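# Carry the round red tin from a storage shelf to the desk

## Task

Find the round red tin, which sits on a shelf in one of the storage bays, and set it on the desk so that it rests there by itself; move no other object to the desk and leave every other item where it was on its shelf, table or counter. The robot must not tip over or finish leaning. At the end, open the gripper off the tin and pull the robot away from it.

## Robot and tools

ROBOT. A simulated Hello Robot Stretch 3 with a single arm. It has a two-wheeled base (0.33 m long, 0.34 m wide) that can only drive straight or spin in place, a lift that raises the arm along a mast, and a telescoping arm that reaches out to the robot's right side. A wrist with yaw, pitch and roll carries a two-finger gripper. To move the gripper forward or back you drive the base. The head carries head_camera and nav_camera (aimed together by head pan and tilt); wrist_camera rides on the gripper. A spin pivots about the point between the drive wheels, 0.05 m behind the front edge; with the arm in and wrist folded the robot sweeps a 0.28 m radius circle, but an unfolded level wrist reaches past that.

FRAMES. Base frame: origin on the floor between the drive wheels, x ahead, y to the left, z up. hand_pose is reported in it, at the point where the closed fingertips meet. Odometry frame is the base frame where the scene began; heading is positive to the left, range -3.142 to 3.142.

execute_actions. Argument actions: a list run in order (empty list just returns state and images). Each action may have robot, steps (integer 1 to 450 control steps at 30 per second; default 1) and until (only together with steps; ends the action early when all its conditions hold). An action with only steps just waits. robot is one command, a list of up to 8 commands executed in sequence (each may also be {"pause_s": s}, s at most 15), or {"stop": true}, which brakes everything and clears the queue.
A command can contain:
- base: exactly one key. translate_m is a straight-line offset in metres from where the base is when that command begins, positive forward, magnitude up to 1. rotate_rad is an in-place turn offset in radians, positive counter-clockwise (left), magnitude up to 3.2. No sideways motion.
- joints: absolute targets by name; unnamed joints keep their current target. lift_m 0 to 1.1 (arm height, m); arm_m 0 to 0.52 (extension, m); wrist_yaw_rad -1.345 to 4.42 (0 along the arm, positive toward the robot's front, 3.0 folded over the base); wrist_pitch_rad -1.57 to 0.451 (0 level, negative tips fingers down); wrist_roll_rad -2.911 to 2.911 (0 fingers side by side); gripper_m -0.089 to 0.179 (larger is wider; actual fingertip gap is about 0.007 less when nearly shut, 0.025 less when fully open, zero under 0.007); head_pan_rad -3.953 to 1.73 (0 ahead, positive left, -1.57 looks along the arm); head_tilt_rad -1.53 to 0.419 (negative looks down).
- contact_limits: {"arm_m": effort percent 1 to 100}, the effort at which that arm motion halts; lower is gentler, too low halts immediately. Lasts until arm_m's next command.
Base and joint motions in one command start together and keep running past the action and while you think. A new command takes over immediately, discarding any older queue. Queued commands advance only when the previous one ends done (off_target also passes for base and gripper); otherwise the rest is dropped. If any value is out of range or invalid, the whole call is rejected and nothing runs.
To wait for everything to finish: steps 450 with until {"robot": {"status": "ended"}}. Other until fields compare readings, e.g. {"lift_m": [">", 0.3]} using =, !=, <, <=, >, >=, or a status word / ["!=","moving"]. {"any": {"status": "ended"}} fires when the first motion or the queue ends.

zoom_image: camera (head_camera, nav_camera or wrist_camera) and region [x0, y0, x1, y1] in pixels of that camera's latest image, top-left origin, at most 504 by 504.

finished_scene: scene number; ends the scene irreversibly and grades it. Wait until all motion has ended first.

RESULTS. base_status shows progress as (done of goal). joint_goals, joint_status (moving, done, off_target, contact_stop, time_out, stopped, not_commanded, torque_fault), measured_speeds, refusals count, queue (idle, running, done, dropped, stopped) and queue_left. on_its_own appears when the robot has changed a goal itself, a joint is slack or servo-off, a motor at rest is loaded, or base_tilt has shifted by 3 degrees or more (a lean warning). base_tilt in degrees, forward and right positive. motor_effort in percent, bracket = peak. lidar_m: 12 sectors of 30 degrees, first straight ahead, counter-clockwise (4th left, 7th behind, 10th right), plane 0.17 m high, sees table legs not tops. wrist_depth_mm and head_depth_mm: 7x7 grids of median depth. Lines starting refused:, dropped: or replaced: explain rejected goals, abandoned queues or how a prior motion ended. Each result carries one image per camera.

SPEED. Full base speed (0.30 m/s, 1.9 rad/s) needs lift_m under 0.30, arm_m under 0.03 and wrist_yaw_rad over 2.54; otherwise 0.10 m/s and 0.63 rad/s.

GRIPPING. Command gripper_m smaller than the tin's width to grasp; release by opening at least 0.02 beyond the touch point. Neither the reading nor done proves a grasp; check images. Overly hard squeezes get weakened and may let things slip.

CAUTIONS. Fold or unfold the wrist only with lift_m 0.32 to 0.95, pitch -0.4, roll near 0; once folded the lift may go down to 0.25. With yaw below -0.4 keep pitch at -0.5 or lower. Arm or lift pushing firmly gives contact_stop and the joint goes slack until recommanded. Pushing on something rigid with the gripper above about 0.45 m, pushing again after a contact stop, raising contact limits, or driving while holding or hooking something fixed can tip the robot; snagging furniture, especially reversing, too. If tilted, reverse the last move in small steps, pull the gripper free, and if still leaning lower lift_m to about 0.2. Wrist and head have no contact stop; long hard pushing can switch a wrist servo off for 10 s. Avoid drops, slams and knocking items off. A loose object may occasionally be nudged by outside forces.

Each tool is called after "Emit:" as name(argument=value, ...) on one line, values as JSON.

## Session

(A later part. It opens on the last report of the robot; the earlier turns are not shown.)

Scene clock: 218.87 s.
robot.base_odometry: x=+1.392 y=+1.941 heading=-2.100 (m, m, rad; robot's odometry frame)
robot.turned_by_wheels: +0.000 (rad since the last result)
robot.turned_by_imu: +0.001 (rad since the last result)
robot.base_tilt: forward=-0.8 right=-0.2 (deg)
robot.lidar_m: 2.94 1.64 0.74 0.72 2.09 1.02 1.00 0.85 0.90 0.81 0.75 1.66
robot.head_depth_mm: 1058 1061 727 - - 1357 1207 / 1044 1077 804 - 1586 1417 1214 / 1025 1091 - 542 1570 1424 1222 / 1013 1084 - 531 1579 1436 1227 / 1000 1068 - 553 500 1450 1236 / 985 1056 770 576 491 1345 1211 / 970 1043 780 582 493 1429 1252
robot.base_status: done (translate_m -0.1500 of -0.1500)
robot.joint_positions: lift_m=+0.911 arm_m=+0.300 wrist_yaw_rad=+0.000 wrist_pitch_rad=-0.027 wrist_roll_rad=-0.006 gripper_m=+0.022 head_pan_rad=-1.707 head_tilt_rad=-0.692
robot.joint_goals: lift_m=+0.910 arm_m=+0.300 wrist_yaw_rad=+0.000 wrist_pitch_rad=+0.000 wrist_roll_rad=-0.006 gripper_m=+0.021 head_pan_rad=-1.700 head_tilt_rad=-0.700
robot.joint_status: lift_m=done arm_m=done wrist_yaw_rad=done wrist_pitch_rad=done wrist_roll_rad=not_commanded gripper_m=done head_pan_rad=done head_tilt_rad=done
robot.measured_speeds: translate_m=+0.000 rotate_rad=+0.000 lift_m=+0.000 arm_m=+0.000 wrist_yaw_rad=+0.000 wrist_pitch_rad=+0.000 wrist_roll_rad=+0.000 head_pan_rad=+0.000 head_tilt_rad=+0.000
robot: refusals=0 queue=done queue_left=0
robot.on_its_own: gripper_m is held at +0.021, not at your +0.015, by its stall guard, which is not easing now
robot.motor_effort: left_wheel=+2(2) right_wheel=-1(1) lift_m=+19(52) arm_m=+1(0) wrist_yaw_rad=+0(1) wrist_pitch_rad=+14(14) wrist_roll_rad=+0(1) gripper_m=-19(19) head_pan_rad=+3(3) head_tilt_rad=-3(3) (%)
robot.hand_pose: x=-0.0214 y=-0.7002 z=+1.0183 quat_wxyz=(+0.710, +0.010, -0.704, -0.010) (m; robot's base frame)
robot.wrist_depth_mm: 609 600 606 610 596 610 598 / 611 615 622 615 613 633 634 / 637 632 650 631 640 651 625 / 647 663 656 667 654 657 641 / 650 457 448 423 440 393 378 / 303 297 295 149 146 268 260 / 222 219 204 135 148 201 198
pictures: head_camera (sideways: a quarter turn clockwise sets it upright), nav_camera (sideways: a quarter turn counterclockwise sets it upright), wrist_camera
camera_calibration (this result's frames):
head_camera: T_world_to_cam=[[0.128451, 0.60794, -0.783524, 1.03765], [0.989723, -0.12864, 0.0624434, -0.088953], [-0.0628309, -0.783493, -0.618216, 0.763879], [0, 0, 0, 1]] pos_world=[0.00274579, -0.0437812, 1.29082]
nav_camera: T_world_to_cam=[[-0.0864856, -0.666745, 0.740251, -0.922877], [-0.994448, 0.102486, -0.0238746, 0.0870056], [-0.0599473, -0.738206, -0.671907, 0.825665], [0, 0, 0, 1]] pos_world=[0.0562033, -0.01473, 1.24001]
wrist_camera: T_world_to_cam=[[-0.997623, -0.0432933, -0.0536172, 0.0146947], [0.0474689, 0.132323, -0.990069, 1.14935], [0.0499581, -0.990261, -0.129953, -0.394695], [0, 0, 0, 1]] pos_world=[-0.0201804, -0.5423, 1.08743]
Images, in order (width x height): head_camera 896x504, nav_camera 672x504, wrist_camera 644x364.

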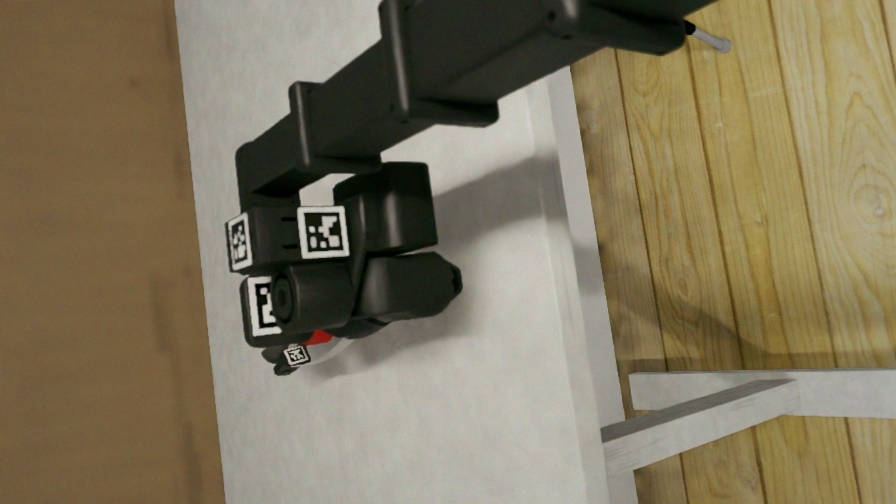

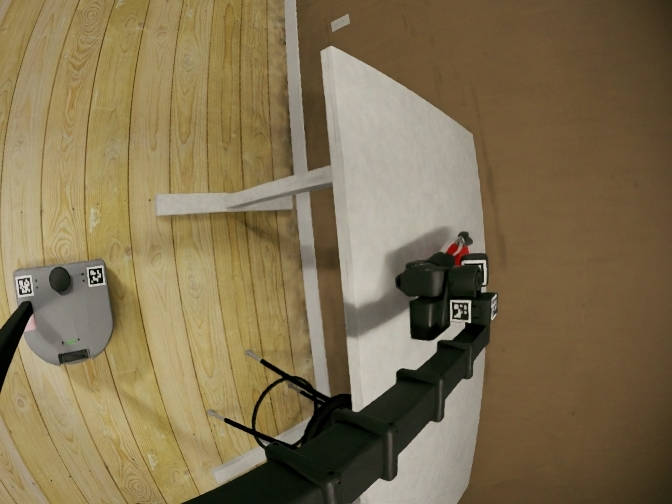

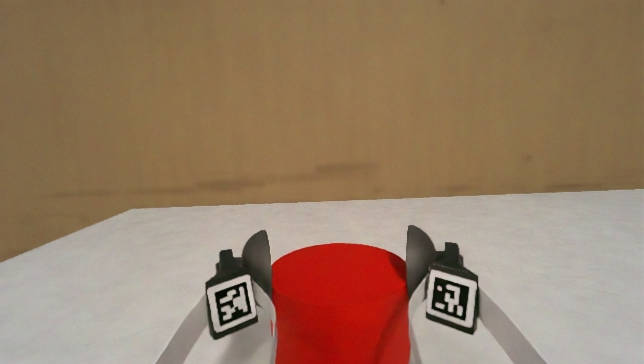

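Emit:
execute_actions(actions=[{"robot":[{"joints":{"lift_m":0.893}}],"steps":450,"until":{"robot":{"status":"ended"}}}])

Scene clock: 222.10 s.
robot.base_odometry: x=+1.392 y=+1.941 heading=-2.100 (m, m, rad; robot's odometry frame)
robot.turned_by_wheels: +0.000 (rad since the last result)
robot.turned_by_imu: +0.000 (rad since the last result)
robot.base_tilt: forward=-0.8 right=-0.2 (deg)
robot.lidar_m: 2.93 1.64 0.74 0.72 2.10 1.02 1.00 0.85 0.90 0.81 0.75 1.66
robot.head_depth_mm: 1062 1063 724 - - 1348 1207 / 1043 1075 803 - 1606 1411 1220 / 1025 1085 - 525 1559 1431 1220 / 1014 1074 - 529 1573 1432 1227 / 998 1062 704 554 500 1438 1236 / 984 1060 767 578 491 1346 1210 / 973 1040 780 581 493 1425 1250
robot.base_status: done (translate_m -0.1500 of -0.1500)
robot.joint_positions: lift_m=+0.894 arm_m=+0.300 wrist_yaw_rad=+0.000 wrist_pitch_rad=-0.027 wrist_roll_rad=-0.006 gripper_m=+0.022 head_pan_rad=-1.707 head_tilt_rad=-0.692
robot.joint_goals: lift_m=+0.893 arm_m=+0.300 wrist_yaw_rad=+0.000 wrist_pitch_rad=+0.000 wrist_roll_rad=-0.006 gripper_m=+0.021 head_pan_rad=-1.700 head_tilt_rad=-0.700
robot.joint_status: lift_m=done arm_m=done wrist_yaw_rad=done wrist_pitch_rad=done wrist_roll_rad=not_commanded gripper_m=done head_pan_rad=done head_tilt_rad=done
robot.measured_speeds: translate_m=+0.000 rotate_rad=+0.000 lift_m=+0.000 arm_m=+0.000 wrist_yaw_rad=+0.000 wrist_pitch_rad=+0.000 wrist_roll_rad=+0.000 head_pan_rad=+0.000 head_tilt_rad=+0.000
robot: refusals=0 queue=done queue_left=0
robot.on_its_own: gripper_m is held at +0.021, not at your +0.015, by its stall guard, which is not easing now
robot.motor_effort: left_wheel=+2(3) right_wheel=-2(2) lift_m=+19(19) arm_m=+1(1) wrist_yaw_rad=-1(0) wrist_pitch_rad=+15(14) wrist_roll_rad=-1(1) gripper_m=-19(19) head_pan_rad=+3(3) head_tilt_rad=-3(3) (%)
robot.hand_pose: x=-0.0214 y=-0.7002 z=+1.0013 quat_wxyz=(+0.710, +0.010, -0.704, -0.010) (m; robot's base frame)
robot.wrist_depth_mm: 610 594 610 602 609 607 607 / 621 624 624 618 634 611 615 / 647 649 640 636 621 638 629 / 645 668 642 643 650 651 649 / 412 395 395 368 391 341 331 / 263 257 253 148 146 237 227 / 193 194 178 135 148 176 175
pictures: head_camera (sideways: a quarter turn clockwise sets it upright), nav_camera (sideways: a quarter turn counterclockwise sets it upright), wrist_camera
camera_calibration (this result's frames):
head_camera: T_world_to_cam=[[0.128451, 0.60794, -0.783524, 1.03765], [0.989723, -0.12864, 0.0624434, -0.088953], [-0.0628308, -0.783493, -0.618217, 0.763879], [0, 0, 0, 1]] pos_world=[0.0027458, -0.0437812, 1.29082]
nav_camera: T_world_to_cam=[[-0.0864855, -0.666745, 0.740251, -0.922877], [-0.994448, 0.102486, -0.0238746, 0.0870056], [-0.0599472, -0.738206, -0.671907, 0.825665], [0, 0, 0, 1]] pos_world=[0.0562033, -0.01473, 1.24001]
wrist_camera: T_world_to_cam=[[-0.997623, -0.0432927, -0.0536181, 0.0137847], [0.0474689, 0.132342, -0.990067, 1.13253], [0.0499586, -0.990258, -0.129972, -0.396883], [0, 0, 0, 1]] pos_world=[-0.0201803, -0.542302, 1.07044]
Images, in order (width x height): head_camera 896x504, nav_camera 672x504, wrist_camera 644x364.

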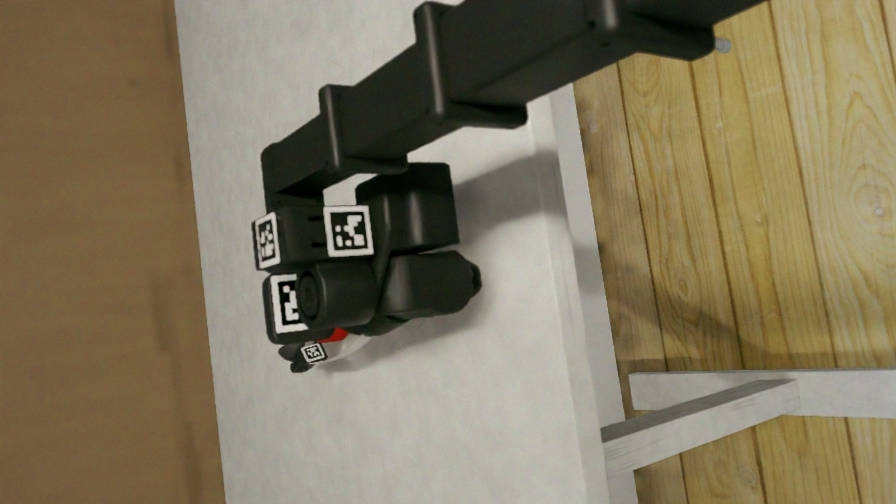

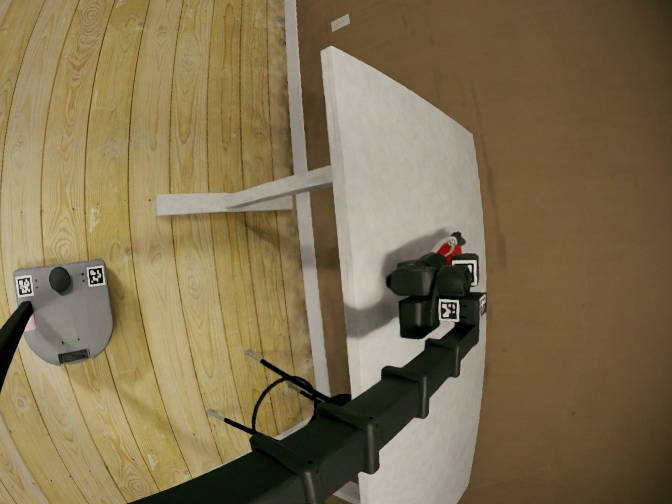

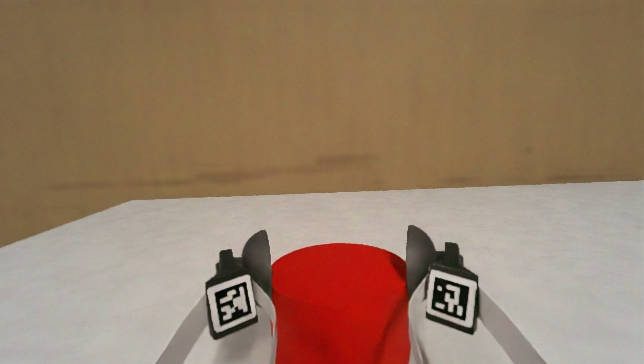

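Matches grasp height. Release.

Emit:
execute_actions(actions=[{"robot":[{"joints":{"gripper_m":0.15}},{"joints":{"lift_m":0.95}},{"joints":{"arm_m":0.0}}],"steps":450,"until":{"robot":{"status":"ended"}}}])

Scene clock: 229.87 s.
robot.base_odometry: x=+1.392 y=+1.941 heading=-2.100 (m, m, rad; robot's odometry frame)
robot.turned_by_wheels: +0.000 (rad since the last result)
robot.turned_by_imu: +0.001 (rad since the last result)
robot.base_tilt: forward=-0.8 right=-0.2 (deg)
robot.lidar_m: 2.94 1.64 0.74 0.72 2.09 1.02 1.00 0.85 0.90 0.81 0.75 1.66
robot.head_depth_mm: 1063 1061 726 572 - - - / 1046 1083 733 574 - - - / 1028 1089 744 570 - - - / 1014 1069 746 622 - - - / 1001 1063 696 595 503 1420 1235 / 990 1059 770 576 503 1354 1215 / 976 1045 780 583 494 1423 1255
robot.base_status: done (translate_m -0.1500 of -0.1500)
robot.joint_positions: lift_m=+0.949 arm_m=+0.000 wrist_yaw_rad=+0.000 wrist_pitch_rad=-0.022 wrist_roll_rad=-0.006 gripper_m=+0.150 head_pan_rad=-1.707 head_tilt_rad=-0.692
robot.joint_goals: lift_m=+0.950 arm_m=+0.000 wrist_yaw_rad=+0.000 wrist_pitch_rad=+0.000 wrist_roll_rad=-0.006 gripper_m=+0.150 head_pan_rad=-1.700 head_tilt_rad=-0.700
robot.joint_status: lift_m=done arm_m=done wrist_yaw_rad=done wrist_pitch_rad=done wrist_roll_rad=not_commanded gripper_m=done head_pan_rad=done head_tilt_rad=done
robot.measured_speeds: translate_m=+0.000 rotate_rad=+0.000 lift_m=+0.000 arm_m=+0.000 wrist_yaw_rad=+0.000 wrist_pitch_rad=+0.000 wrist_roll_rad=+0.000 head_pan_rad=+0.000 head_tilt_rad=+0.000
robot: refusals=0 queue=done queue_left=0
robot.motor_effort: left_wheel=+2(2) right_wheel=-2(1) lift_m=+51(53) arm_m=-3(2) wrist_yaw_rad=+0(0) wrist_pitch_rad=+12(14) wrist_roll_rad=-1(0) gripper_m=+1(82) head_pan_rad=+3(3) head_tilt_rad=-3(3) (%)
robot.hand_pose: x=-0.0214 y=-0.4009 z=+1.0584 quat_wxyz=(+0.710, +0.008, -0.705, -0.008) (m; robot's base frame)
robot.wrist_depth_mm: 902 857 874 895 882 877 907 / 913 893 929 916 883 888 896 / 981 956 936 917 914 932 925 / 970 961 968 947 955 918 940 / 974 665 582 499 528 559 498 / 429 386 380 365 361 353 343 / 292 269 278 277 269 253 260
pictures: head_camera (sideways: a quarter turn clockwise sets it upright), nav_camera (sideways: a quarter turn counterclockwise sets it upright), wrist_camera
camera_calibration (this result's frames):
head_camera: T_world_to_cam=[[0.128364, 0.607963, -0.78352, 1.03765], [0.989742, -0.128498, 0.0624434, -0.0889531], [-0.0627172, -0.783498, -0.618221, 0.763884], [0, 0, 0, 1]] pos_world=[0.00275212, -0.0437816, 1.29082]
nav_camera: T_world_to_cam=[[-0.0863898, -0.666762, 0.740247, -0.922873], [-0.994463, 0.102343, -0.0238748, 0.0870059], [-0.0598401, -0.738211, -0.671911, 0.82567], [0, 0, 0, 1]] pos_world=[0.0562055, -0.0147224, 1.24001]
wrist_camera: T_world_to_cam=[[-0.997629, -0.0433995, -0.0534036, 0.0294953], [0.047491, 0.127403, -0.990713, 1.14813], [0.0498003, -0.990901, -0.12504, -0.0984835], [0, 0, 0, 1]] pos_world=[-0.020196, -0.242583, 1.12673]
Images, in order (width x height): head_camera 896x504, nav_camera 672x504, wrist_camera 644x364.

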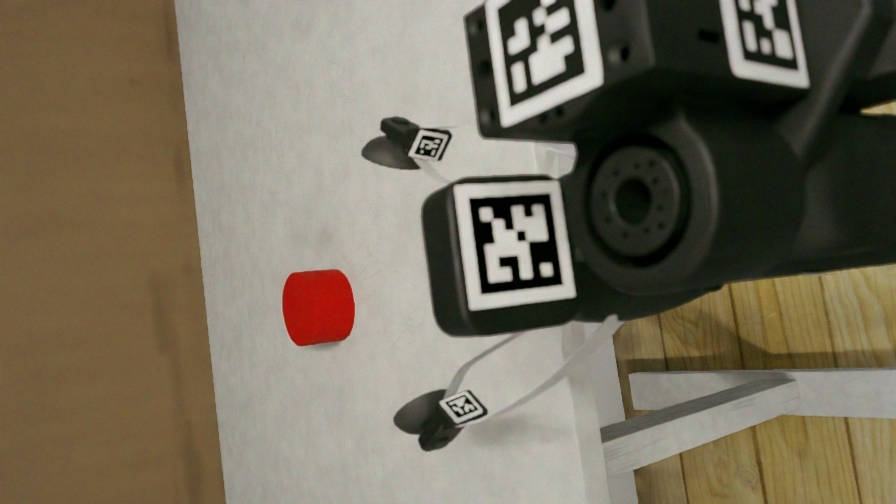

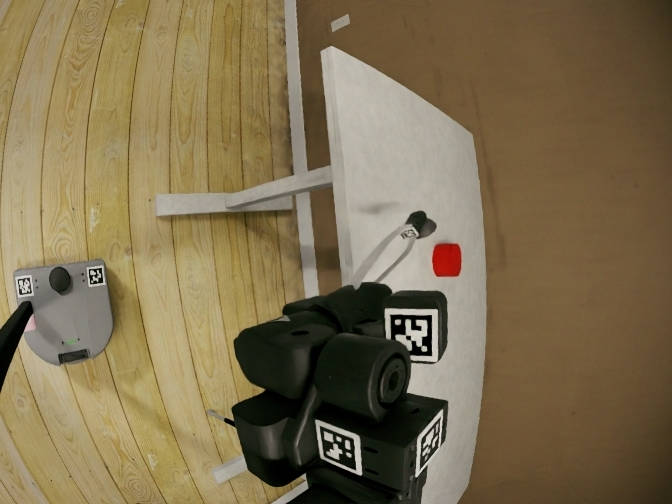

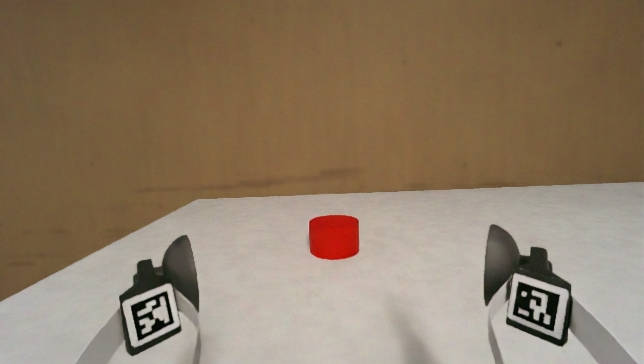

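Emit:
finished_scene(scene=1)

The scene is finished: the task was done.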